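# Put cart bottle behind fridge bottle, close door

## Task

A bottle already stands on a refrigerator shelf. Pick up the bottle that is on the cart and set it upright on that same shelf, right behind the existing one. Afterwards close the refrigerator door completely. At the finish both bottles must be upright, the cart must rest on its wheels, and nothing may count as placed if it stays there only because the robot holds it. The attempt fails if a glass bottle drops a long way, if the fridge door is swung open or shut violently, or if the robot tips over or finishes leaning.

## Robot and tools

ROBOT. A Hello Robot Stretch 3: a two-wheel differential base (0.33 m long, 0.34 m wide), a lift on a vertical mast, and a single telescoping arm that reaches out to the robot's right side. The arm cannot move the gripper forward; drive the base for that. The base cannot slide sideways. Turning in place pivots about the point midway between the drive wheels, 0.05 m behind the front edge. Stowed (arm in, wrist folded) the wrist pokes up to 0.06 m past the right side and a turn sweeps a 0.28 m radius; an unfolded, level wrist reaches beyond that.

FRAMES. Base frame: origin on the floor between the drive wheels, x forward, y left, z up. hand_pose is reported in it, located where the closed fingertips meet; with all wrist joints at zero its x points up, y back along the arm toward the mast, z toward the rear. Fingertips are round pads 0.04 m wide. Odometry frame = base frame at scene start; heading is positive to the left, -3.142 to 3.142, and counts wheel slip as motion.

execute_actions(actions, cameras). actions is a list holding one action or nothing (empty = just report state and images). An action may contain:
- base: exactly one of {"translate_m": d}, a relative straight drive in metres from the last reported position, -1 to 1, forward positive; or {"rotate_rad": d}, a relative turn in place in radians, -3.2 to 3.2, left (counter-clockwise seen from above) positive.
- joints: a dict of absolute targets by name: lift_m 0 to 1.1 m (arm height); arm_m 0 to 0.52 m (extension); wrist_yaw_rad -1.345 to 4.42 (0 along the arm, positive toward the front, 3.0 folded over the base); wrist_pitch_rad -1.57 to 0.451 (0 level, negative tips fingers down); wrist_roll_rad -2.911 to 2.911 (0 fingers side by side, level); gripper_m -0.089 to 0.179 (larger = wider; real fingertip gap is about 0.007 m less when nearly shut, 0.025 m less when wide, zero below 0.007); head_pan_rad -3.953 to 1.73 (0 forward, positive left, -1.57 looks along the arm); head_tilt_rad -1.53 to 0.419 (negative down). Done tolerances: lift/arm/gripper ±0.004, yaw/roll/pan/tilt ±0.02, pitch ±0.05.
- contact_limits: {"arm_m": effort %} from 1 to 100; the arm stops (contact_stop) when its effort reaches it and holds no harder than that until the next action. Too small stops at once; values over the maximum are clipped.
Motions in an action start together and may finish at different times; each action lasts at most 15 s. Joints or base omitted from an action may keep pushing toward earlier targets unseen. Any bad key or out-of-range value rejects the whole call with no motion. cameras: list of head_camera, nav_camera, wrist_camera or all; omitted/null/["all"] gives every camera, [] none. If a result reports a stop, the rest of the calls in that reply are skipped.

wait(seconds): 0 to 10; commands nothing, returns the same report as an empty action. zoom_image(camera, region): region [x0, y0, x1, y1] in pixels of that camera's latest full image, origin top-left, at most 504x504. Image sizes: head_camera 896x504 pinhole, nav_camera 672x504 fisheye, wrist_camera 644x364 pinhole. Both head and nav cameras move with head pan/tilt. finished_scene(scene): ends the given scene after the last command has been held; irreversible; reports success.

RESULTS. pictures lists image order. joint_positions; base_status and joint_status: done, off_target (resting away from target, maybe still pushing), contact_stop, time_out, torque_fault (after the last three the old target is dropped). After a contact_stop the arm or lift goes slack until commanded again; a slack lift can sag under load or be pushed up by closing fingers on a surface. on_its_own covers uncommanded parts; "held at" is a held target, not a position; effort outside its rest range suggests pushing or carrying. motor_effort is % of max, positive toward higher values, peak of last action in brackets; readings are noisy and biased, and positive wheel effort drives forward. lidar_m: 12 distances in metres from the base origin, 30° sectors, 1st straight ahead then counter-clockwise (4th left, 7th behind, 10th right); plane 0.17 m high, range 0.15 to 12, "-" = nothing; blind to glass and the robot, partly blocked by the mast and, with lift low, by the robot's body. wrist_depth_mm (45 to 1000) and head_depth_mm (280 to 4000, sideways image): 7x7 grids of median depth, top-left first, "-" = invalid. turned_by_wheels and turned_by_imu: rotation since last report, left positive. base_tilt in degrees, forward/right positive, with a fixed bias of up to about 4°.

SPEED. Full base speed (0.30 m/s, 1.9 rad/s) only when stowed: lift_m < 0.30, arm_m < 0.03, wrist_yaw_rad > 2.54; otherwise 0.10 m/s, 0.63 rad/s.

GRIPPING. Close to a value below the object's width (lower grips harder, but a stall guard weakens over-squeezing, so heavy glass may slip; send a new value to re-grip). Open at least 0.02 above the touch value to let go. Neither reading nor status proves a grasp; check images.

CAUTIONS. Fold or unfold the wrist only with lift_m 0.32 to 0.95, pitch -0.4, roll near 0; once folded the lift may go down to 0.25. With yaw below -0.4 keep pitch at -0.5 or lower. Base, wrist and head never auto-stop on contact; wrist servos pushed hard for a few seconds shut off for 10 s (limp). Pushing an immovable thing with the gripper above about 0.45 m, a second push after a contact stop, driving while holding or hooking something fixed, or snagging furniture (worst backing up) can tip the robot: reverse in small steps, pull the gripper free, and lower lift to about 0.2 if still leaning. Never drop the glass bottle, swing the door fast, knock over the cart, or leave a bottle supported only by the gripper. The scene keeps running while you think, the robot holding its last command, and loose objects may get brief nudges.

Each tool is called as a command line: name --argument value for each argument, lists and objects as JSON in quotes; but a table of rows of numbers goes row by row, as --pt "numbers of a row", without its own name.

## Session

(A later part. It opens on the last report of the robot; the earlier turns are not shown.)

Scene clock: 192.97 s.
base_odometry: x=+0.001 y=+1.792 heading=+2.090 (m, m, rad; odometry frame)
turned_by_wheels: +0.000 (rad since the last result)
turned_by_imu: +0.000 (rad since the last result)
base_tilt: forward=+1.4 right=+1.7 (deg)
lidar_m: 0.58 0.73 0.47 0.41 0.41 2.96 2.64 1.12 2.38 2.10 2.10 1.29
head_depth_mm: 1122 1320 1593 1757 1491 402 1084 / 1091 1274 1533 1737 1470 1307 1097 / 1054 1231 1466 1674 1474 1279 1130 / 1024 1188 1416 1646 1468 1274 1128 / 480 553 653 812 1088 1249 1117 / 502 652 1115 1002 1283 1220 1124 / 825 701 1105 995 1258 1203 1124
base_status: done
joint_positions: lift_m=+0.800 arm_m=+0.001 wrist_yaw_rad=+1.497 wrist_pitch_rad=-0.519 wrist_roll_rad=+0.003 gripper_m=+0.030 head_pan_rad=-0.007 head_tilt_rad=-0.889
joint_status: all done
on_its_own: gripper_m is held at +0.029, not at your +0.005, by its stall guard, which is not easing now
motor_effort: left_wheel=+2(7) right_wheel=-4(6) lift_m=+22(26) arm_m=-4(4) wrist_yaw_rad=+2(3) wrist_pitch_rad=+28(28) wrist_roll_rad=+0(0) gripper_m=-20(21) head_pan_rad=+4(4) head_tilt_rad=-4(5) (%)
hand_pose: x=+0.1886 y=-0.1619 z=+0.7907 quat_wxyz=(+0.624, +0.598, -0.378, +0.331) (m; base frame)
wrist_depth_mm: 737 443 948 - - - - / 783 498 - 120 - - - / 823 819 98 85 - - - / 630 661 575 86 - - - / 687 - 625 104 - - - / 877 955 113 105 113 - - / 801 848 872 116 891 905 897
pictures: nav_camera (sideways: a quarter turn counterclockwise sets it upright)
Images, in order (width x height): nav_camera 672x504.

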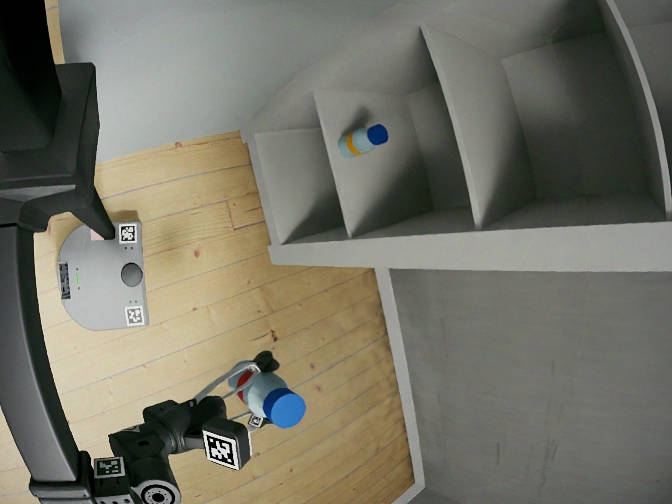

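execute_actions --actions '[{"joints":{"lift_m":0.66,"head_pan_rad":-1.57,"head_tilt_rad":-0.9},"base":{"rotate_rad":1.86}}]' --cameras '[]'

execute_actions --actions '[{"base":{"translate_m":0.2}}]'

Scene clock: 201.97 s.
base_odometry: x=+0.001 y=+1.792 heading=-2.333 (m, m, rad; odometry frame)
turned_by_wheels: +1.860 (rad since the last result)
turned_by_imu: +1.851 (rad since the last result)
base_tilt: forward=+1.3 right=+1.7 (deg)
lidar_m: 0.41 2.45 2.69 1.12 1.21 2.14 2.10 1.53 0.58 0.57 0.57 0.42
head_depth_mm: 946 1130 1341 1629 1500 1295 1156 / 475 549 706 1621 1466 1314 - / 718 650 689 826 1071 1303 1097 / 856 712 1154 1013 1296 1291 1076 / 863 709 1150 1009 1320 1252 - / 861 704 1148 936 1309 1262 1087 / 862 700 1121 998 1191 1254 521
base_status: done
joint_positions: lift_m=+0.660 arm_m=+0.001 wrist_yaw_rad=+1.498 wrist_pitch_rad=-0.519 wrist_roll_rad=+0.003 gripper_m=+0.030 head_pan_rad=-1.563 head_tilt_rad=-0.889
joint_status: all done
on_its_own: gripper_m is held at +0.029, not at your +0.005, by its stall guard, which is not easing now
motor_effort: left_wheel=-2(7) right_wheel=+3(9) lift_m=+22(22) arm_m=-4(4) wrist_yaw_rad=+2(2) wrist_pitch_rad=+28(28) wrist_roll_rad=+0(0) gripper_m=-20(20) head_pan_rad=-4(61) head_tilt_rad=-5(4) (%)
hand_pose: x=+0.1886 y=-0.1618 z=+0.6507 quat_wxyz=(+0.624, +0.599, -0.377, +0.332) (m; base frame)
wrist_depth_mm: - 286 293 298 305 309 315 / - 313 316 120 331 340 351 / - 352 98 85 360 381 396 / - - 385 86 408 431 428 / - - 420 104 450 493 473 / 951 912 113 105 113 577 533 / 792 793 605 116 649 656 615
pictures: none
No camera images: the call's "cameras" was empty. Leave "cameras" out to get every camera's image.

Scene clock: 205.97 s.
base_odometry: x=-0.137 y=+1.647 heading=-2.333 (m, m, rad; odometry frame)
turned_by_wheels: +0.000 (rad since the last result)
turned_by_imu: +0.000 (rad since the last result)
base_tilt: forward=+1.2 right=+1.7 (deg)
lidar_m: 0.23 2.27 2.66 1.15 1.17 2.35 2.30 1.54 0.64 0.61 0.30 0.23
head_depth_mm: 836 728 798 840 1416 1286 1153 / 869 725 1143 993 1154 1284 - / 865 718 1170 1017 1330 1302 1099 / 866 714 1151 943 1325 1290 1074 / 870 711 1147 1002 1289 1269 - / 750 679 796 882 1029 1115 947 / 514 582 640 680 697 712 519
base_status: done
joint_positions: lift_m=+0.660 arm_m=+0.001 wrist_yaw_rad=+1.498 wrist_pitch_rad=-0.521 wrist_roll_rad=+0.003 gripper_m=+0.030 head_pan_rad=-1.563 head_tilt_rad=-0.889
joint_status: not commanded
on_its_own: gripper_m is held at +0.029, not at your +0.005, by its stall guard, which is not easing now
motor_effort: left_wheel=-2(6) right_wheel=+3(12) lift_m=+22(22) arm_m=-4(5) wrist_yaw_rad=+2(2) wrist_pitch_rad=+29(32) wrist_roll_rad=+0(1) gripper_m=-19(20) head_pan_rad=-4(5) head_tilt_rad=-4(4) (%)
hand_pose: x=+0.1883 y=-0.1618 z=+0.6503 quat_wxyz=(+0.624, +0.599, -0.377, +0.331) (m; base frame)
wrist_depth_mm: 119 120 122 123 125 127 128 / 130 132 131 121 136 139 142 / 143 145 98 84 149 155 158 / 160 163 160 86 169 176 179 / 181 185 177 104 184 201 206 / 208 210 113 105 113 234 241 / 777 250 258 117 266 279 292
pictures: head_camera (sideways: a quarter turn clockwise sets it upright), nav_camera (sideways: a quarter turn counterclockwise sets it upright), wrist_camera
Images, in order (width x height): head_camera 896x504, nav_camera 672x504, wrist_camera 644x364.

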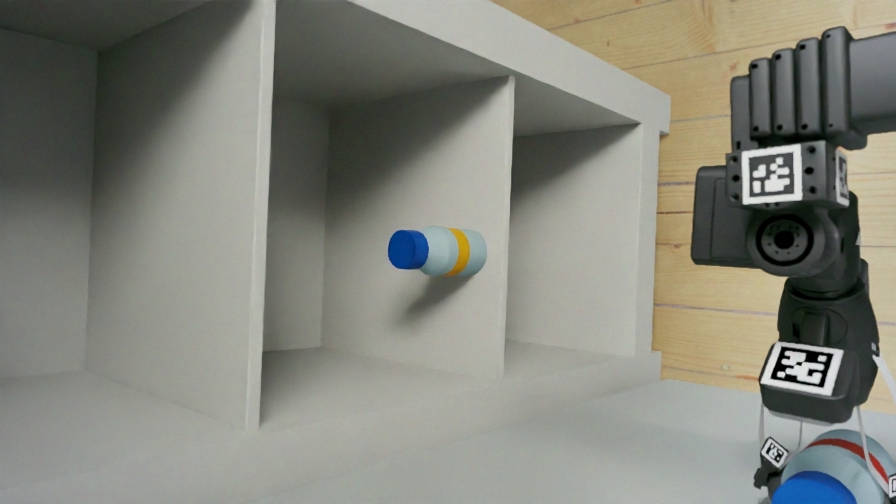

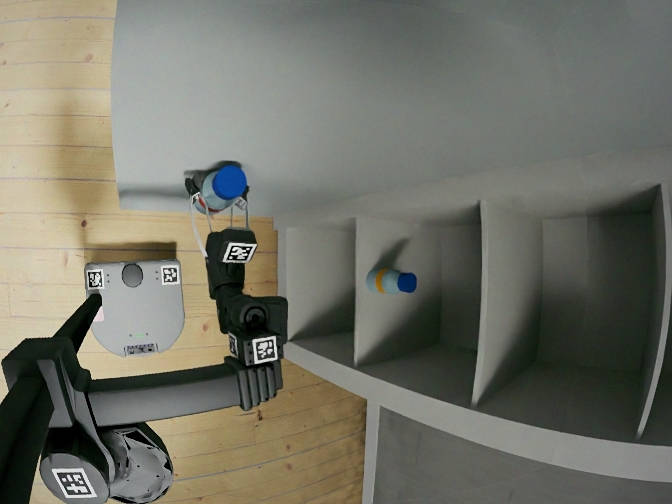

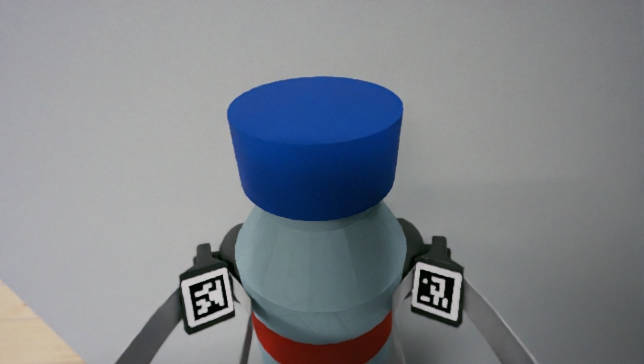

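execute_actions --actions '[{"joints":{"lift_m":0.70,"wrist_yaw_rad":0,"head_tilt_rad":-0.8}}]' --cameras '[]'

execute_actions --actions '[{"base":{"translate_m":0.1},"joints":{"arm_m":0.17}}]'

Scene clock: 234.33 s.
base_odometry: x=-0.137 y=+1.647 heading=-2.333 (m, m, rad; odometry frame)
turned_by_wheels: +0.000 (rad since the last result)
turned_by_imu: +0.001 (rad since the last result)
base_tilt: forward=+1.4 right=+1.7 (deg)
lidar_m: 0.22 2.27 2.66 1.15 1.17 2.35 2.30 1.54 0.64 0.61 0.30 0.23
head_depth_mm: 830 810 712 800 914 1307 1222 / 863 884 734 1076 995 1242 - / 858 876 730 1112 1303 1250 - / 866 869 726 1102 949 580 - / 861 866 718 1103 1230 1235 1151 / 742 755 688 819 932 1079 1105 / 509 556 618 675 687 704 718
base_status: not commanded
joint_positions: lift_m=+0.700 arm_m=+0.001 wrist_yaw_rad=+0.003 wrist_pitch_rad=-0.518 wrist_roll_rad=+0.003 gripper_m=+0.030 head_pan_rad=-1.563 head_tilt_rad=-0.804
joint_status: all done
on_its_own: gripper_m is held at +0.029, not at your +0.005, by its stall guard, which is not easing now
motor_effort: left_wheel=-2(3) right_wheel=+3(3) lift_m=+29(30) arm_m=-4(4) wrist_yaw_rad=-2(6) wrist_pitch_rad=+27(29) wrist_roll_rad=+0(1) gripper_m=-19(19) head_pan_rad=-5(4) head_tilt_rad=+2(12) (%)
hand_pose: x=-0.0210 y=-0.3570 z=+0.6905 quat_wxyz=(+0.683, +0.182, -0.684, -0.181) (m; base frame)
wrist_depth_mm: 276 318 598 700 688 461 307 / 275 343 530 121 738 468 333 / 276 373 98 84 555 470 359 / 276 404 440 86 463 454 - / 275 385 457 104 677 480 - / 273 385 113 105 113 551 924 / 272 359 631 116 689 780 792
pictures: none
No camera images: the call's "cameras" was empty. Leave "cameras" out to get every camera's image.

Scene clock: 236.83 s.
base_odometry: x=-0.206 y=+1.575 heading=-2.334 (m, m, rad; odometry frame)
turned_by_wheels: +0.000 (rad since the last result)
turned_by_imu: +0.000 (rad since the last result)
base_tilt: forward=+1.3 right=+1.7 (deg)
lidar_m: - 2.18 2.66 1.33 1.18 2.46 2.40 1.54 0.70 0.41 0.17 0.15
head_depth_mm: 863 896 738 1055 998 1215 1206 / 860 885 733 1103 995 - - / 866 877 729 1106 - 1266 1155 / 867 870 726 1107 - 1246 1155 / 612 643 665 803 938 1130 1112 / 475 528 542 558 575 595 614 / 351 356 363 370 377 386 394
base_status: done
joint_positions: lift_m=+0.700 arm_m=+0.170 wrist_yaw_rad=+0.001 wrist_pitch_rad=-0.518 wrist_roll_rad=+0.003 gripper_m=+0.030 head_pan_rad=-1.563 head_tilt_rad=-0.804
joint_status: all done
on_its_own: gripper_m is held at +0.029, not at your +0.005, by its stall guard, which is not easing now
motor_effort: left_wheel=-2(4) right_wheel=+3(9) lift_m=+29(30) arm_m=+5(5) wrist_yaw_rad=-1(2) wrist_pitch_rad=+27(27) wrist_roll_rad=+1(1) gripper_m=-20(20) head_pan_rad=-5(5) head_tilt_rad=+2(2) (%)
hand_pose: x=-0.0213 y=-0.5253 z=+0.6905 quat_wxyz=(+0.683, +0.181, -0.684, -0.181) (m; base frame)
wrist_depth_mm: 157 159 263 550 550 542 431 / 173 173 233 121 598 589 434 / 170 191 98 84 296 575 437 / 153 215 214 86 285 471 434 / 152 237 231 104 294 393 385 / 153 209 113 105 113 334 330 / 152 195 339 116 672 618 440
pictures: head_camera (sideways: a quarter turn clockwise sets it upright), nav_camera (sideways: a quarter turn counterclockwise sets it upright), wrist_camera
Images, in order (width x height): head_camera 896x504, nav_camera 672x504, wrist_camera 644x364.

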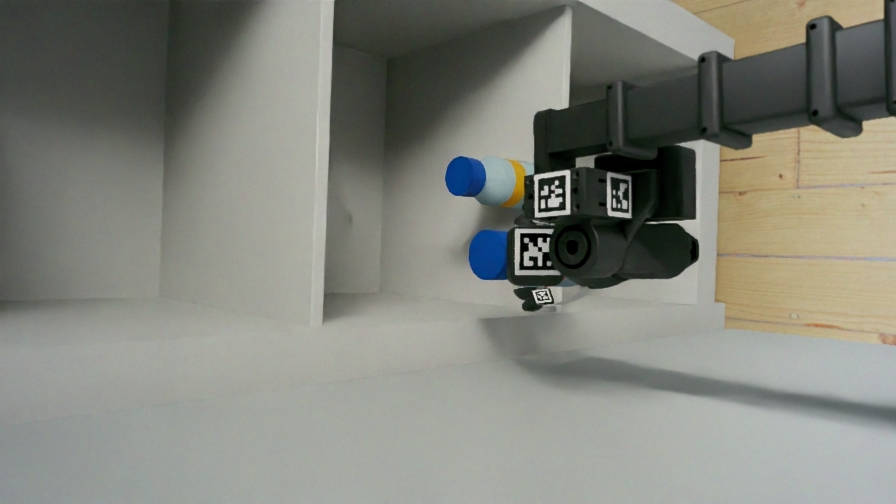

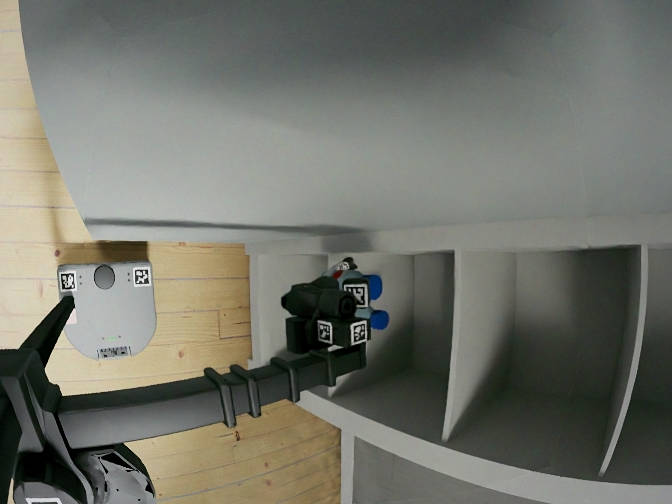

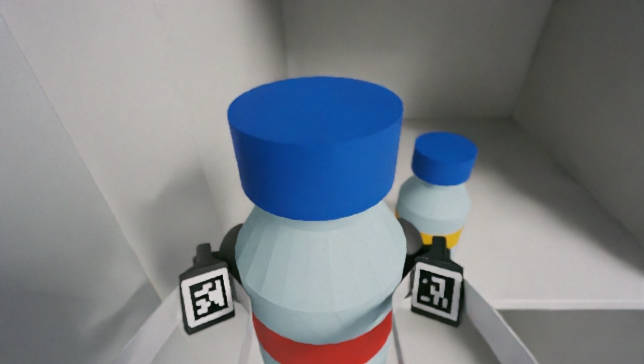

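execute_actions --actions '[{"base":{"translate_m":0.02},"joints":{"arm_m":0.3,"lift_m":0.71},"contact_limits":{"arm_m":15}}]' --cameras '["wrist_camera","head_camera"]'

execute_actions --actions '[{"joints":{"arm_m":0.46},"contact_limits":{"arm_m":15}}]' --cameras '["wrist_camera","head_camera"]'

Scene clock: 250.37 s.
base_odometry: x=-0.220 y=+1.561 heading=-2.334 (m, m, rad; odometry frame)
turned_by_wheels: +0.000 (rad since the last result)
turned_by_imu: -0.001 (rad since the last result)
base_tilt: forward=+1.2 right=+1.7 (deg)
lidar_m: - 2.16 2.67 1.38 1.21 2.47 2.42 1.55 0.70 0.35 0.15 -
head_depth_mm: 866 897 739 1079 1002 1198 1194 / 864 885 736 1112 999 - 1143 / 868 879 732 1168 1315 1250 1163 / 866 872 727 1161 1331 1244 1158 / 500 571 651 746 876 1103 1109 / 438 447 459 470 485 500 517 / 316 319 317 322 320 324 331
base_status: done
joint_positions: lift_m=+0.710 arm_m=+0.235 wrist_yaw_rad=+0.015 wrist_pitch_rad=-0.548 wrist_roll_rad=-0.003 gripper_m=+0.030 head_pan_rad=-1.563 head_tilt_rad=-0.802
joint_status: arm_m contact_stop (moved +0.066 of +0.130); the others done
on_its_own: gripper_m is held at +0.029, not at your +0.005, by its stall guard, which is not easing now; arm_m is slack since a contact_stop, until your next command for it (your +0.300 is given up); wrist_yaw_rad is at rest, and its effort (-13) is outside its rest range (-12 to +12); wrist_pitch_rad is at rest, and its effort (+44) is outside its rest range (-20 to +32)
motor_effort: left_wheel=+0(3) right_wheel=-2(11) lift_m=+25(31) arm_m=+0(17) wrist_yaw_rad=-13(15) wrist_pitch_rad=+44(52) wrist_roll_rad=+3(3) gripper_m=-21(21) head_pan_rad=-4(5) head_tilt_rad=+1(2) (%)
contact_limits: arm_m 15 (drawing in: default 32, maximum 52; extending or still: default 44, maximum 71)
hand_pose: x=-0.0185 y=-0.5866 z=+0.6945 quat_wxyz=(+0.683, +0.197, -0.678, -0.186) (m; base frame)
wrist_depth_mm: 100 103 178 488 494 491 463 / 111 111 159 122 537 532 466 / 124 123 97 83 565 577 473 / 144 139 142 87 453 246 448 / 973 160 150 104 261 247 386 / 126 191 112 106 114 317 334 / 126 219 228 116 289 292 291
pictures: head_camera (sideways: a quarter turn clockwise sets it upright), wrist_camera
Images, in order (width x height): head_camera 896x504, wrist_camera 644x364.

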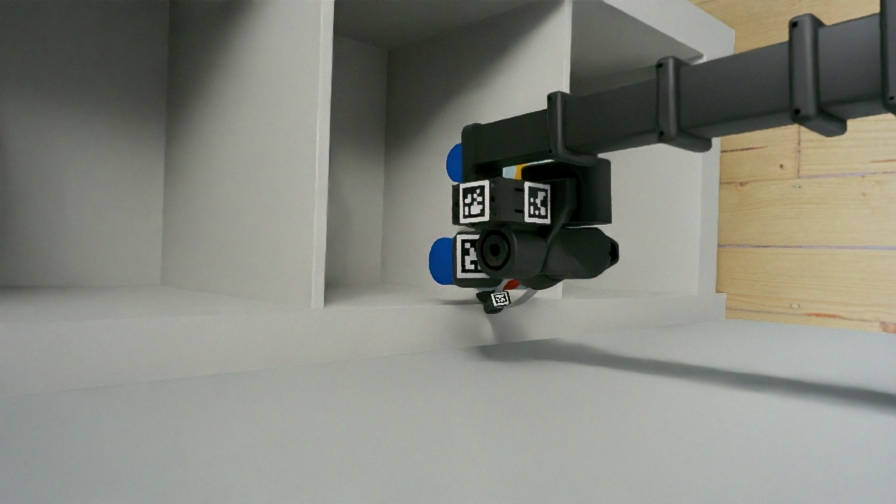

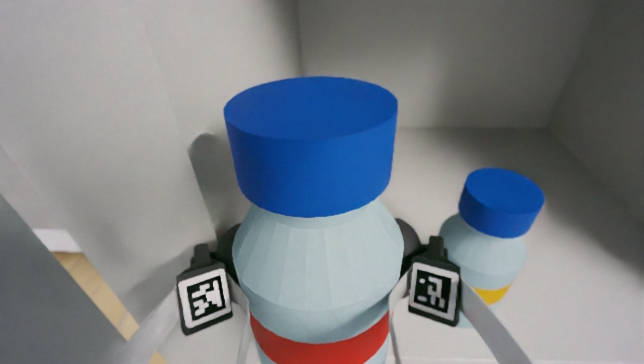

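not run: a stop came earlier in this reply.

execute_actions --actions '[{"joints":{"arm_m":0.19,"lift_m":0.725,"wrist_yaw_rad":-0.2}}]' --cameras '[]'

execute_actions --actions '[{"joints":{"arm_m":0.32},"contact_limits":{"arm_m":15}}]' --cameras '["wrist_camera","head_camera"]'

Scene clock: 275.00 s.
base_odometry: x=-0.220 y=+1.561 heading=-2.334 (m, m, rad; odometry frame)
turned_by_wheels: +0.000 (rad since the last result)
turned_by_imu: +0.001 (rad since the last result)
base_tilt: forward=+1.4 right=+1.8 (deg)
lidar_m: - 2.16 2.66 1.39 1.21 2.48 2.42 1.55 0.70 0.35 0.15 -
head_depth_mm: 863 891 738 1078 997 1199 - / 866 886 736 1116 - - 1162 / 865 881 733 1145 - 1246 1158 / 866 875 725 1137 - 1243 1155 / 500 570 653 759 875 1111 1110 / 439 447 460 473 486 500 518 / 317 311 317 322 321 324 331
base_status: not commanded
joint_positions: lift_m=+0.725 arm_m=+0.190 wrist_yaw_rad=-0.198 wrist_pitch_rad=-0.520 wrist_roll_rad=-0.001 gripper_m=+0.030 head_pan_rad=-1.563 head_tilt_rad=-0.802
joint_status: all done
on_its_own: gripper_m is held at +0.029, not at your +0.005, by its stall guard, which is not easing now
motor_effort: left_wheel=-1(2) right_wheel=+2(5) lift_m=+29(32) arm_m=-5(7) wrist_yaw_rad=-2(15) wrist_pitch_rad=+28(44) wrist_roll_rad=+2(3) gripper_m=-20(21) head_pan_rad=-4(5) head_tilt_rad=+1(1) (%)
hand_pose: x=-0.0629 y=-0.5416 z=+0.7152 quat_wxyz=(+0.663, +0.114, -0.697, -0.249) (m; base frame)
wrist_depth_mm: 145 222 514 542 567 477 344 / 140 211 534 121 619 490 352 / 147 200 316 83 620 500 360 / 163 192 311 87 482 495 368 / 181 196 276 104 311 427 377 / 206 217 113 105 113 378 370 / 181 248 285 116 684 533 445
pictures: none
No camera images: the call's "cameras" was empty. Leave "cameras" out to get every camera's image.

Scene clock: 277.20 s.
base_odometry: x=-0.220 y=+1.561 heading=-2.334 (m, m, rad; odometry frame)
turned_by_wheels: +0.000 (rad since the last result)
turned_by_imu: +0.000 (rad since the last result)
base_tilt: forward=+1.4 right=+1.8 (deg)
lidar_m: - 2.16 2.66 1.38 1.22 2.48 2.42 1.55 0.70 0.35 0.15 -
head_depth_mm: 865 899 740 1083 997 1197 - / 863 890 736 1153 - - 1156 / 867 883 726 - 1332 1255 1156 / 869 874 727 - 1307 1247 1158 / 501 570 654 757 876 1109 1111 / 439 448 460 472 484 502 517 / 317 311 317 323 320 324 331
base_status: not commanded
joint_positions: lift_m=+0.725 arm_m=+0.320 wrist_yaw_rad=-0.198 wrist_pitch_rad=-0.520 wrist_roll_rad=+0.000 gripper_m=+0.030 head_pan_rad=-1.563 head_tilt_rad=-0.802
joint_status: all done
on_its_own: gripper_m is held at +0.029, not at your +0.005, by its stall guard, which is not easing now
motor_effort: left_wheel=-1(1) right_wheel=+2(2) lift_m=+29(30) arm_m=+5(4) wrist_yaw_rad=-1(1) wrist_pitch_rad=+28(28) wrist_roll_rad=+1(2) gripper_m=-20(20) head_pan_rad=-4(4) head_tilt_rad=+1(1) (%)
contact_limits: arm_m 15 (drawing in: default 32, maximum 52; extending or still: default 44, maximum 71)
hand_pose: x=-0.0630 y=-0.6709 z=+0.7152 quat_wxyz=(+0.662, +0.113, -0.698, -0.249) (m; base frame)
wrist_depth_mm: 133 204 405 419 446 453 352 / 129 194 429 122 486 490 359 / 125 184 290 83 536 514 368 / 121 176 288 88 504 491 373 / 117 169 254 104 220 419 381 / 113 159 113 105 113 340 356 / 111 143 258 116 208 300 313
pictures: head_camera (sideways: a quarter turn clockwise sets it upright), wrist_camera
Images, in order (width x height): head_camera 896x504, wrist_camera 644x364.

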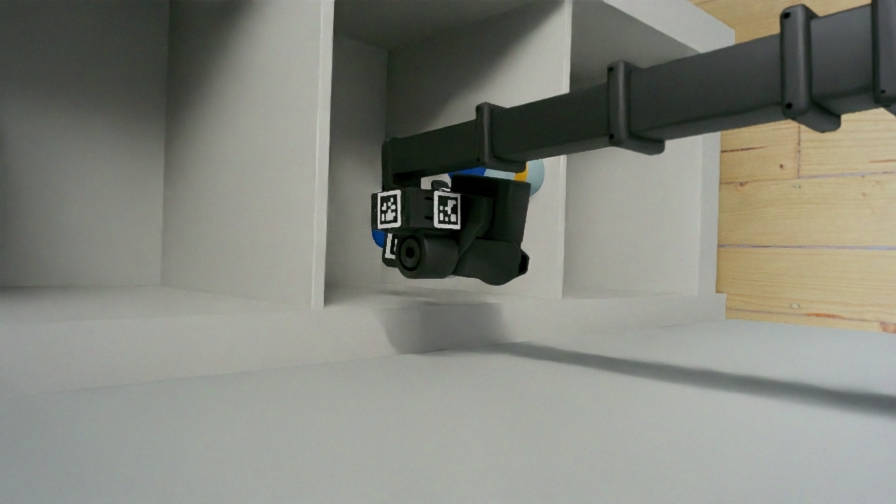

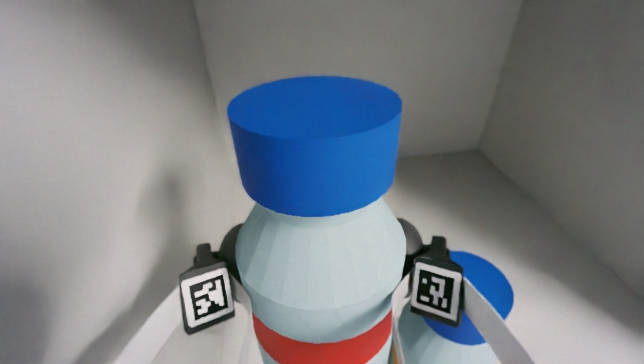

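execute_actions --actions '[{"joints":{"arm_m":0.46},"contact_limits":{"arm_m":15}}]' --cameras '["wrist_camera","head_camera"]'

execute_actions --actions '[{"joints":{"arm_m":0.5,"wrist_yaw_rad":-0.55},"contact_limits":{"arm_m":15}}]'

Scene clock: 283.63 s.
base_odometry: x=-0.220 y=+1.561 heading=-2.334 (m, m, rad; odometry frame)
turned_by_wheels: +0.000 (rad since the last result)
turned_by_imu: +0.001 (rad since the last result)
base_tilt: forward=+1.3 right=+1.9 (deg)
lidar_m: - 2.16 2.66 1.39 1.21 2.47 2.42 1.55 0.70 0.35 0.15 -
head_depth_mm: 864 893 742 1079 1002 1191 - / 864 887 736 1136 - - 1138 / 865 885 702 1046 1317 1253 1166 / 866 878 695 1073 1301 1247 1161 / 499 572 653 757 877 1102 1112 / 440 449 460 472 487 501 518 / 317 311 317 323 320 324 331
base_status: not commanded
joint_positions: lift_m=+0.725 arm_m=+0.434 wrist_yaw_rad=-0.198 wrist_pitch_rad=-0.517 wrist_roll_rad=+0.000 gripper_m=+0.030 head_pan_rad=-1.563 head_tilt_rad=-0.802
joint_status: arm_m contact_stop (moved +0.114 of +0.140)
on_its_own: gripper_m is held at +0.029, not at your +0.005, by its stall guard, which is not easing now; arm_m is slack since a contact_stop, until your next command for it (your +0.460 is given up)
motor_effort: left_wheel=-3(7) right_wheel=+5(7) lift_m=+28(30) arm_m=+0(17) wrist_yaw_rad=-1(2) wrist_pitch_rad=+27(28) wrist_roll_rad=+2(2) gripper_m=-20(20) head_pan_rad=-4(5) head_tilt_rad=+1(1) (%)
contact_limits: arm_m 15 (drawing in: default 32, maximum 52; extending or still: default 44, maximum 71)
hand_pose: x=-0.0630 y=-0.7854 z=+0.7157 quat_wxyz=(+0.662, +0.113, -0.698, -0.248) (m; base frame)
wrist_depth_mm: 123 188 304 318 334 348 352 / 119 179 325 121 362 386 364 / 115 170 268 83 401 438 371 / 111 162 264 87 465 478 380 / 109 155 235 104 400 429 391 / 108 147 112 105 113 361 357 / 104 132 239 116 308 316 312
pictures: head_camera (sideways: a quarter turn clockwise sets it upright), wrist_camera
Images, in order (width x height): head_camera 896x504, wrist_camera 644x364.

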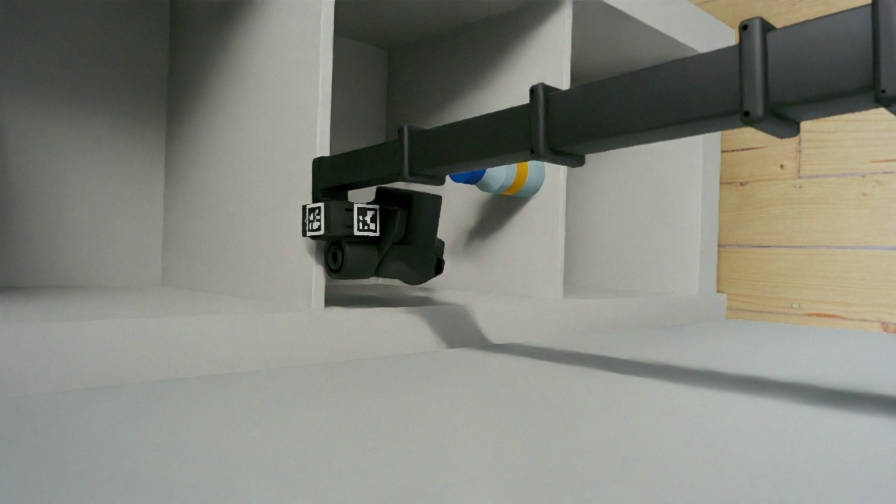

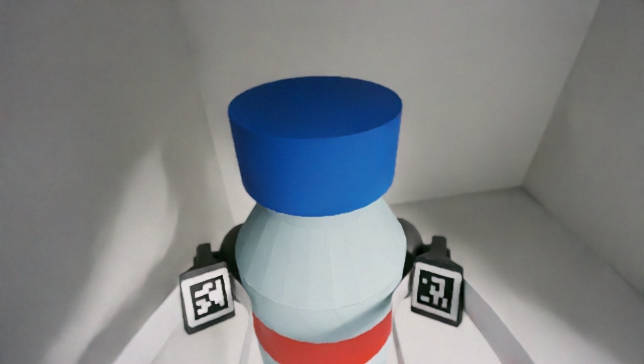

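not run: a stop came earlier in this reply.

execute_actions --actions '[{"joints":{"arm_m":0.425,"lift_m":0.675}}]' --cameras '[]'

execute_actions --actions '[{"joints":{"arm_m":0.49},"contact_limits":{"arm_m":15}}]' --cameras '["wrist_camera","head_camera"]'

execute_actions --actions '[{"joints":{"arm_m":0.515,"wrist_yaw_rad":-0.5},"contact_limits":{"arm_m":15}}]'

Scene clock: 294.33 s.
base_odometry: x=-0.220 y=+1.561 heading=-2.334 (m, m, rad; odometry frame)
turned_by_wheels: +0.000 (rad since the last result)
turned_by_imu: +0.001 (rad since the last result)
base_tilt: forward=+1.4 right=+1.8 (deg)
lidar_m: - 2.17 2.66 1.39 1.22 2.48 2.42 1.55 0.70 0.35 0.15 -
head_depth_mm: 864 898 740 1076 1003 1245 1168 / 864 890 737 1118 998 - - / 865 883 715 1041 1307 1254 1158 / 868 878 699 1039 1306 1250 1157 / 501 571 651 756 874 1108 1118 / 439 448 459 472 487 502 520 / 317 311 317 323 319 324 331
base_status: not commanded
joint_positions: lift_m=+0.675 arm_m=+0.425 wrist_yaw_rad=-0.198 wrist_pitch_rad=-0.517 wrist_roll_rad=+0.000 gripper_m=+0.030 head_pan_rad=-1.563 head_tilt_rad=-0.802
joint_status: all done
on_its_own: gripper_m is held at +0.029, not at your +0.005, by its stall guard, which is not easing now
motor_effort: left_wheel=-1(4) right_wheel=+2(4) lift_m=+22(23) arm_m=-5(4) wrist_yaw_rad=-1(1) wrist_pitch_rad=+27(27) wrist_roll_rad=+2(2) gripper_m=-20(20) head_pan_rad=-4(4) head_tilt_rad=+1(1) (%)
hand_pose: x=-0.0630 y=-0.7769 z=+0.6661 quat_wxyz=(+0.662, +0.113, -0.698, -0.248) (m; base frame)
wrist_depth_mm: 123 190 310 324 340 357 355 / 119 180 335 121 369 398 366 / 115 172 269 83 413 442 372 / 112 164 266 88 419 432 383 / 109 156 236 104 336 356 353 / 109 148 113 105 113 307 302 / 105 133 239 116 260 266 263
pictures: none
No camera images: the call's "cameras" was empty. Leave "cameras" out to get every camera's image.

Scene clock: 295.97 s.
base_odometry: x=-0.220 y=+1.561 heading=-2.334 (m, m, rad; odometry frame)
turned_by_wheels: +0.000 (rad since the last result)
turned_by_imu: +0.000 (rad since the last result)
base_tilt: forward=+1.4 right=+1.7 (deg)
lidar_m: - 2.16 2.66 1.38 1.22 2.47 2.41 1.55 0.70 0.35 0.15 -
head_depth_mm: 866 891 740 1078 994 1258 1188 / 864 885 734 1121 1157 - - / 870 883 702 1079 1315 1250 1156 / 867 874 696 1068 1309 1247 1158 / 499 572 650 757 878 1100 1116 / 439 449 459 473 487 502 518 / 317 312 317 322 320 324 331
base_status: not commanded
joint_positions: lift_m=+0.675 arm_m=+0.490 wrist_yaw_rad=-0.198 wrist_pitch_rad=-0.517 wrist_roll_rad=+0.000 gripper_m=+0.030 head_pan_rad=-1.563 head_tilt_rad=-0.802
joint_status: all done
on_its_own: gripper_m is held at +0.029, not at your +0.005, by its stall guard, which is not easing now
motor_effort: left_wheel=-1(1) right_wheel=+2(1) lift_m=+22(23) arm_m=+4(4) wrist_yaw_rad=-1(1) wrist_pitch_rad=+27(27) wrist_roll_rad=+1(2) gripper_m=-20(20) head_pan_rad=-4(4) head_tilt_rad=+1(1) (%)
contact_limits: arm_m 15 (drawing in: default 32, maximum 52; extending or still: default 44, maximum 71)
hand_pose: x=-0.0630 y=-0.8413 z=+0.6661 quat_wxyz=(+0.662, +0.113, -0.698, -0.248) (m; base frame)
wrist_depth_mm: 117 180 254 266 279 295 309 / 114 172 272 121 305 323 340 / 110 163 257 83 339 364 367 / 110 156 253 88 383 406 384 / 107 149 225 104 338 358 353 / 103 141 113 105 113 304 303 / 100 126 228 116 261 266 262
pictures: head_camera (sideways: a quarter turn clockwise sets it upright), wrist_camera
Images, in order (width x height): head_camera 896x504, wrist_camera 644x364.

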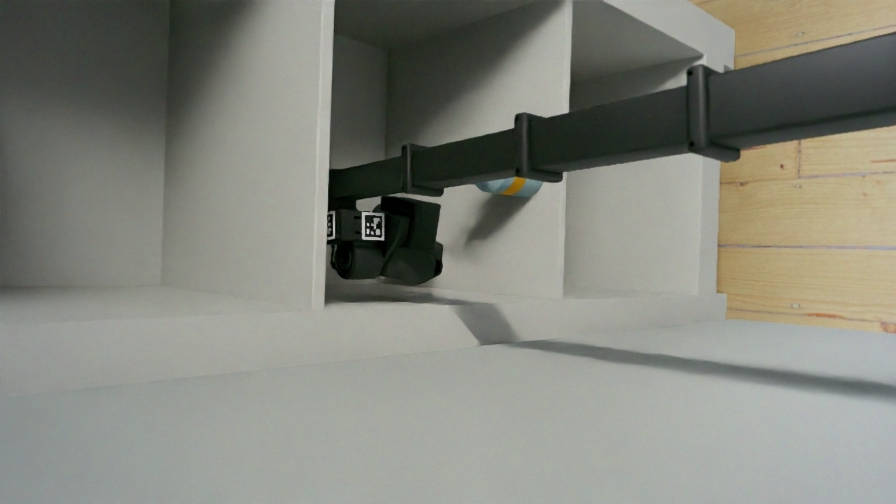

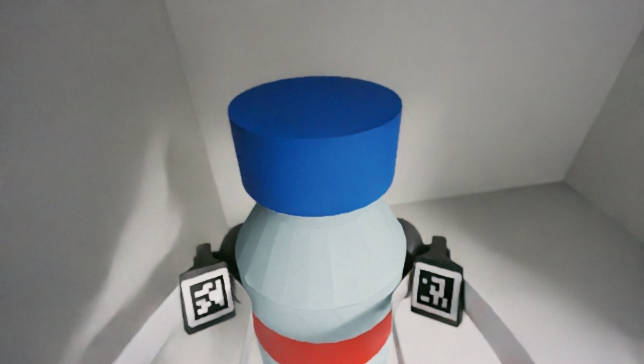

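Scene clock: 297.10 s.
base_odometry: x=-0.220 y=+1.561 heading=-2.334 (m, m, rad; odometry frame)
turned_by_wheels: +0.000 (rad since the last result)
turned_by_imu: +0.000 (rad since the last result)
base_tilt: forward=+1.2 right=+1.8 (deg)
lidar_m: - 2.16 2.66 1.39 1.22 2.48 2.42 1.55 0.70 0.35 0.15 -
head_depth_mm: 865 895 740 1073 1001 1236 1194 / 861 890 736 1116 995 - - / 866 882 704 1076 1312 1253 1157 / 865 875 696 1070 1303 1252 1149 / 499 571 651 756 873 1106 1116 / 439 448 460 472 487 501 519 / 316 312 317 323 320 324 331
base_status: not commanded
joint_positions: lift_m=+0.675 arm_m=+0.515 wrist_yaw_rad=-0.497 wrist_pitch_rad=-0.517 wrist_roll_rad=+0.000 gripper_m=+0.030 head_pan_rad=-1.563 head_tilt_rad=-0.802
joint_status: all done
on_its_own: gripper_m is held at +0.029, not at your +0.005, by its stall guard, which is not easing now
motor_effort: left_wheel=+0(1) right_wheel=+2(2) lift_m=+23(22) arm_m=+5(5) wrist_yaw_rad=-2(2) wrist_pitch_rad=+27(27) wrist_roll_rad=+1(2) gripper_m=-19(20) head_pan_rad=-4(4) head_tilt_rad=+1(1) (%)
contact_limits: arm_m 15 (drawing in: default 32, maximum 52; extending or still: default 44, maximum 71)
hand_pose: x=-0.1221 y=-0.8449 z=+0.6661 quat_wxyz=(+0.618, +0.007, -0.707, -0.344) (m; base frame)
wrist_depth_mm: 202 219 245 279 322 341 274 / 214 234 261 121 358 363 286 / 231 254 265 83 404 380 296 / 244 277 297 88 421 399 308 / 231 303 321 104 337 359 322 / 210 307 113 105 113 307 302 / 190 263 264 116 260 265 263
pictures: head_camera (sideways: a quarter turn clockwise sets it upright), nav_camera (sideways: a quarter turn counterclockwise sets it upright), wrist_camera
Images, in order (width x height): head_camera 896x504, nav_camera 672x504, wrist_camera 644x364.

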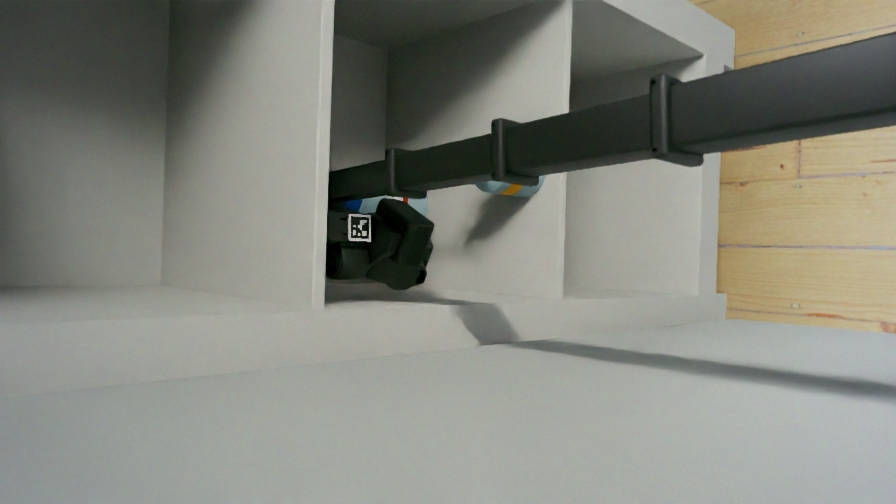

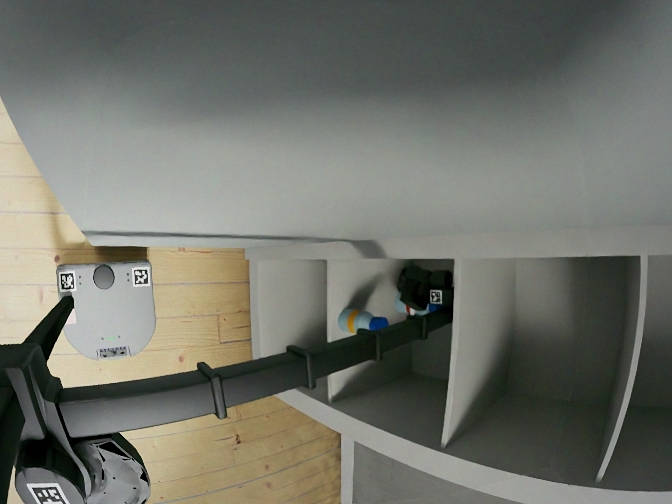

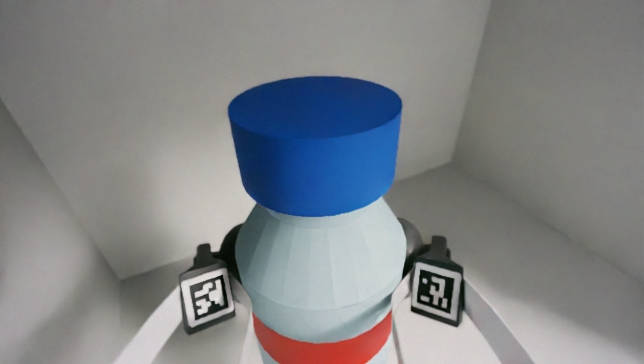

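execute_actions --actions '[{"joints":{"arm_m":0.495,"wrist_yaw_rad":-0.64,"lift_m":0.64}}]' --cameras '["wrist_camera","head_camera"]'

execute_actions --actions '[{"joints":{"lift_m":0.605}}]'

Scene clock: 304.17 s.
base_odometry: x=-0.220 y=+1.561 heading=-2.334 (m, m, rad; odometry frame)
turned_by_wheels: +0.000 (rad since the last result)
turned_by_imu: +0.001 (rad since the last result)
base_tilt: forward=+1.2 right=+1.9 (deg)
lidar_m: - 2.17 2.67 1.39 1.22 2.47 2.42 1.56 0.70 0.35 0.15 -
head_depth_mm: 866 895 738 1074 1003 1250 1166 / 871 890 739 1116 1152 1260 - / 869 878 703 1061 1317 1255 1161 / 865 876 700 1040 1308 1247 1155 / 499 572 652 757 877 1103 1117 / 439 447 460 472 486 501 519 / 317 312 317 323 320 324 331
base_status: not commanded
joint_positions: lift_m=+0.640 arm_m=+0.495 wrist_yaw_rad=-0.638 wrist_pitch_rad=-0.517 wrist_roll_rad=+0.000 gripper_m=+0.030 head_pan_rad=-1.563 head_tilt_rad=-0.802
joint_status: all done
on_its_own: gripper_m is held at +0.029, not at your +0.005, by its stall guard, which is not easing now
motor_effort: left_wheel=-1(1) right_wheel=+2(1) lift_m=+22(23) arm_m=-5(5) wrist_yaw_rad=-2(4) wrist_pitch_rad=+27(27) wrist_roll_rad=+2(2) gripper_m=-20(20) head_pan_rad=-4(5) head_tilt_rad=+2(1) (%)
hand_pose: x=-0.1470 y=-0.8095 z=+0.6311 quat_wxyz=(+0.592, -0.042, -0.706, -0.386) (m; base frame)
wrist_depth_mm: 217 242 281 332 379 304 250 / 231 260 299 122 397 322 261 / 246 276 295 83 404 339 276 / 263 300 333 88 369 351 290 / 284 310 304 104 294 312 293 / 276 276 113 105 113 265 263 / 239 240 230 116 226 232 229
pictures: head_camera (sideways: a quarter turn clockwise sets it upright), wrist_camera
Images, in order (width x height): head_camera 896x504, wrist_camera 644x364.

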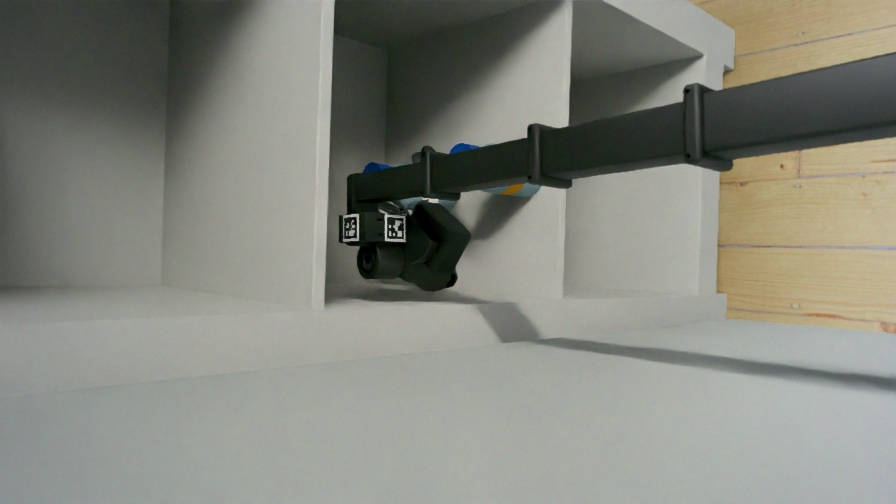

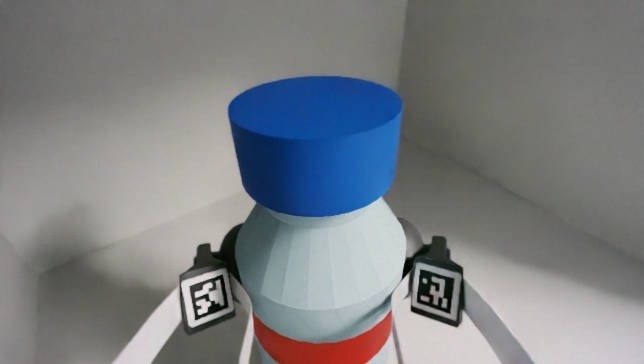

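Scene clock: 305.30 s.
base_odometry: x=-0.220 y=+1.561 heading=-2.334 (m, m, rad; odometry frame)
turned_by_wheels: +0.000 (rad since the last result)
turned_by_imu: +0.000 (rad since the last result)
base_tilt: forward=+1.2 right=+1.7 (deg)
lidar_m: - 2.17 2.66 1.39 1.22 2.47 2.42 1.55 0.71 0.35 0.15 -
head_depth_mm: 861 893 740 1080 999 1250 1163 / 867 889 737 1111 1313 1261 - / 867 884 730 1029 1310 1244 1160 / 863 877 725 1024 1303 1245 1159 / 500 573 652 756 875 1106 1126 / 439 450 460 473 486 502 518 / 317 312 317 324 320 325 332
base_status: not commanded
joint_positions: lift_m=+0.605 arm_m=+0.495 wrist_yaw_rad=-0.638 wrist_pitch_rad=-0.517 wrist_roll_rad=+0.000 gripper_m=+0.030 head_pan_rad=-1.563 head_tilt_rad=-0.802
joint_status: all done
on_its_own: gripper_m is held at +0.029, not at your +0.005, by its stall guard, which is not easing now
motor_effort: left_wheel=-1(1) right_wheel=+1(1) lift_m=+22(23) arm_m=-5(5) wrist_yaw_rad=-2(2) wrist_pitch_rad=+27(27) wrist_roll_rad=+1(2) gripper_m=-21(20) head_pan_rad=-3(4) head_tilt_rad=+1(1) (%)
hand_pose: x=-0.1470 y=-0.8095 z=+0.5961 quat_wxyz=(+0.592, -0.042, -0.706, -0.386) (m; base frame)
wrist_depth_mm: 218 243 281 332 375 303 251 / 231 261 297 121 394 321 262 / 244 278 296 83 383 344 274 / 263 300 308 88 311 321 290 / 270 276 260 104 249 266 263 / 234 234 113 105 113 227 223 / 203 203 196 116 193 196 194
pictures: head_camera (sideways: a quarter turn clockwise sets it upright), nav_camera (sideways: a quarter turn counterclockwise sets it upright), wrist_camera
Images, in order (width x height): head_camera 896x504, nav_camera 672x504, wrist_camera 644x364.

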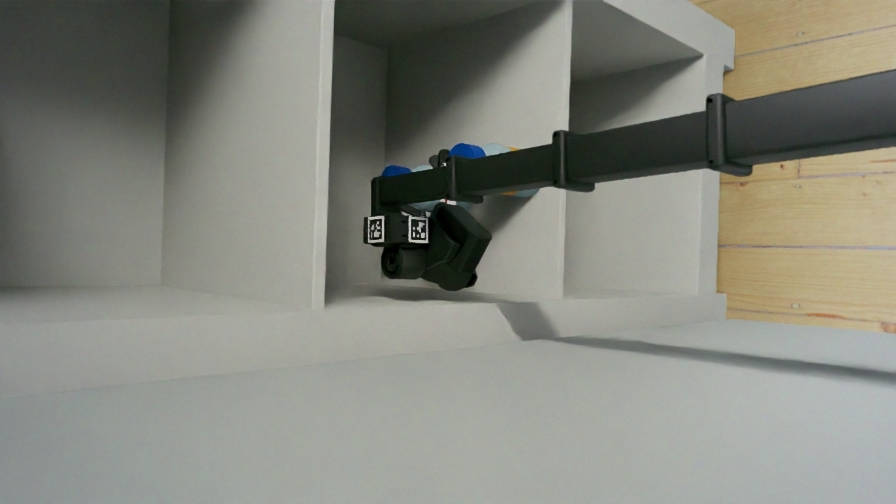

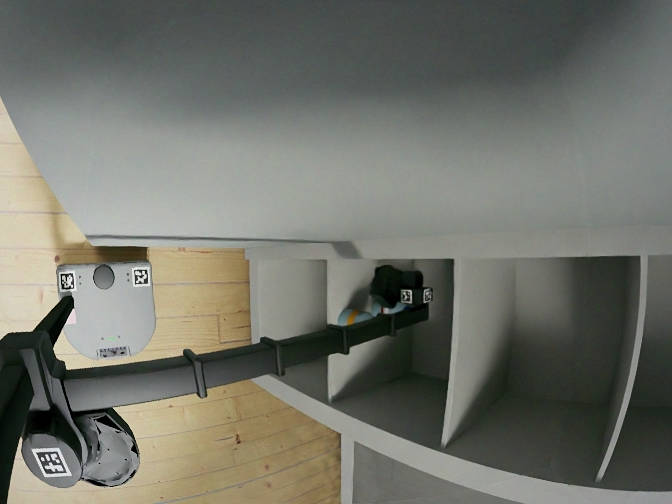

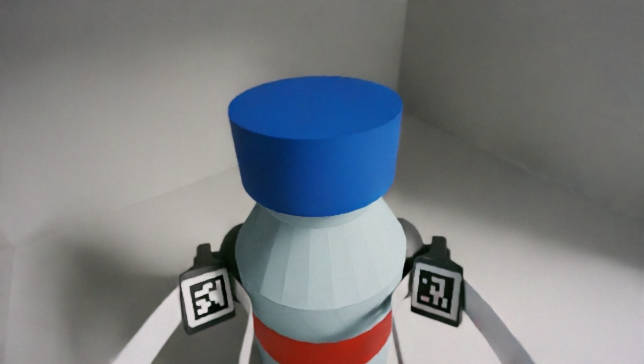

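execute_actions --actions '[{"joints":{"wrist_yaw_rad":-0.77}}]' --cameras '[]'

execute_actions --actions '[{"joints":{"lift_m":0.582}}]' --cameras '["wrist_camera","head_camera"]'

Scene clock: 310.30 s.
base_odometry: x=-0.220 y=+1.561 heading=-2.334 (m, m, rad; odometry frame)
turned_by_wheels: +0.000 (rad since the last result)
turned_by_imu: +0.001 (rad since the last result)
base_tilt: forward=+1.3 right=+1.8 (deg)
lidar_m: - 2.16 2.67 1.39 1.22 2.48 2.42 1.55 0.70 0.35 0.15 -
head_depth_mm: 862 890 741 1075 999 1254 1168 / 864 886 736 1121 1308 1248 - / 865 880 731 970 1314 1248 1154 / 867 870 728 1030 1308 1250 1152 / 500 571 651 758 878 1105 1112 / 438 449 460 473 486 503 517 / 317 311 317 323 320 325 330
base_status: not commanded
joint_positions: lift_m=+0.605 arm_m=+0.495 wrist_yaw_rad=-0.767 wrist_pitch_rad=-0.517 wrist_roll_rad=+0.000 gripper_m=+0.030 head_pan_rad=-1.563 head_tilt_rad=-0.802
joint_status: all done
on_its_own: gripper_m is held at +0.029, not at your +0.005, by its stall guard, which is not easing now
motor_effort: left_wheel=-1(2) right_wheel=+1(1) lift_m=+23(22) arm_m=-5(4) wrist_yaw_rad=-2(4) wrist_pitch_rad=+27(27) wrist_roll_rad=+2(1) gripper_m=-20(21) head_pan_rad=-4(5) head_tilt_rad=+1(1) (%)
hand_pose: x=-0.1678 y=-0.7919 z=+0.5961 quat_wxyz=(+0.566, -0.088, -0.701, -0.424) (m; base frame)
wrist_depth_mm: 224 256 306 380 343 279 236 / 238 274 320 121 357 297 247 / 250 290 315 83 364 316 260 / 266 309 309 88 314 311 277 / 268 276 261 104 249 264 262 / 235 234 113 106 112 227 223 / 204 204 196 116 192 196 195
pictures: none
No camera images: the call's "cameras" was empty. Leave "cameras" out to get every camera's image.

Scene clock: 311.27 s.
base_odometry: x=-0.220 y=+1.561 heading=-2.334 (m, m, rad; odometry frame)
turned_by_wheels: +0.000 (rad since the last result)
turned_by_imu: +0.000 (rad since the last result)
base_tilt: forward=+1.1 right=+1.7 (deg)
lidar_m: - 2.16 2.66 1.39 1.22 2.47 2.42 1.56 0.70 0.35 0.15 -
head_depth_mm: 863 896 742 1086 1000 1243 1170 / 866 891 738 1112 1313 1258 1185 / 862 883 731 994 1310 1244 1164 / 866 873 724 1134 1304 1246 1156 / 500 572 651 755 876 1106 1115 / 438 448 460 472 485 500 517 / 316 311 316 322 320 324 331
base_status: not commanded
joint_positions: lift_m=+0.582 arm_m=+0.495 wrist_yaw_rad=-0.768 wrist_pitch_rad=-0.486 wrist_roll_rad=+0.000 gripper_m=+0.030 head_pan_rad=-1.563 head_tilt_rad=-0.802
joint_status: all done
on_its_own: gripper_m is held at +0.029, not at your +0.005, by its stall guard, which is not easing now
motor_effort: left_wheel=+0(1) right_wheel=-1(1) lift_m=+18(22) arm_m=-4(5) wrist_yaw_rad=-1(2) wrist_pitch_rad=+9(27) wrist_roll_rad=+2(2) gripper_m=-20(20) head_pan_rad=-4(4) head_tilt_rad=+1(0) (%)
hand_pose: x=-0.1711 y=-0.7950 z=+0.5801 quat_wxyz=(+0.573, -0.099, -0.700, -0.415) (m; base frame)
wrist_depth_mm: 224 255 305 377 338 279 235 / 235 271 318 119 351 294 246 / 248 289 312 83 356 314 259 / 263 298 292 87 296 304 274 / 261 260 239 104 185 249 246 / 219 218 113 105 113 210 207 / 188 187 181 117 177 181 179
pictures: head_camera (sideways: a quarter turn clockwise sets it upright), wrist_camera
Images, in order (width x height): head_camera 896x504, wrist_camera 644x364.

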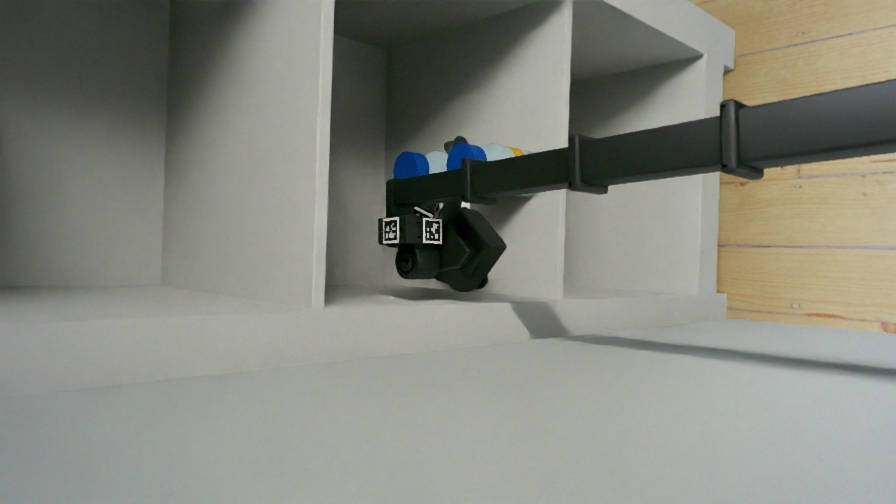

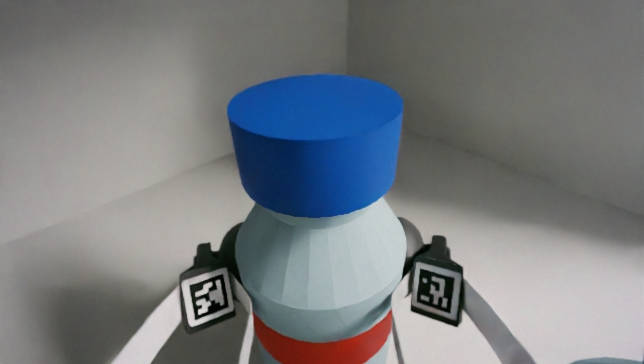

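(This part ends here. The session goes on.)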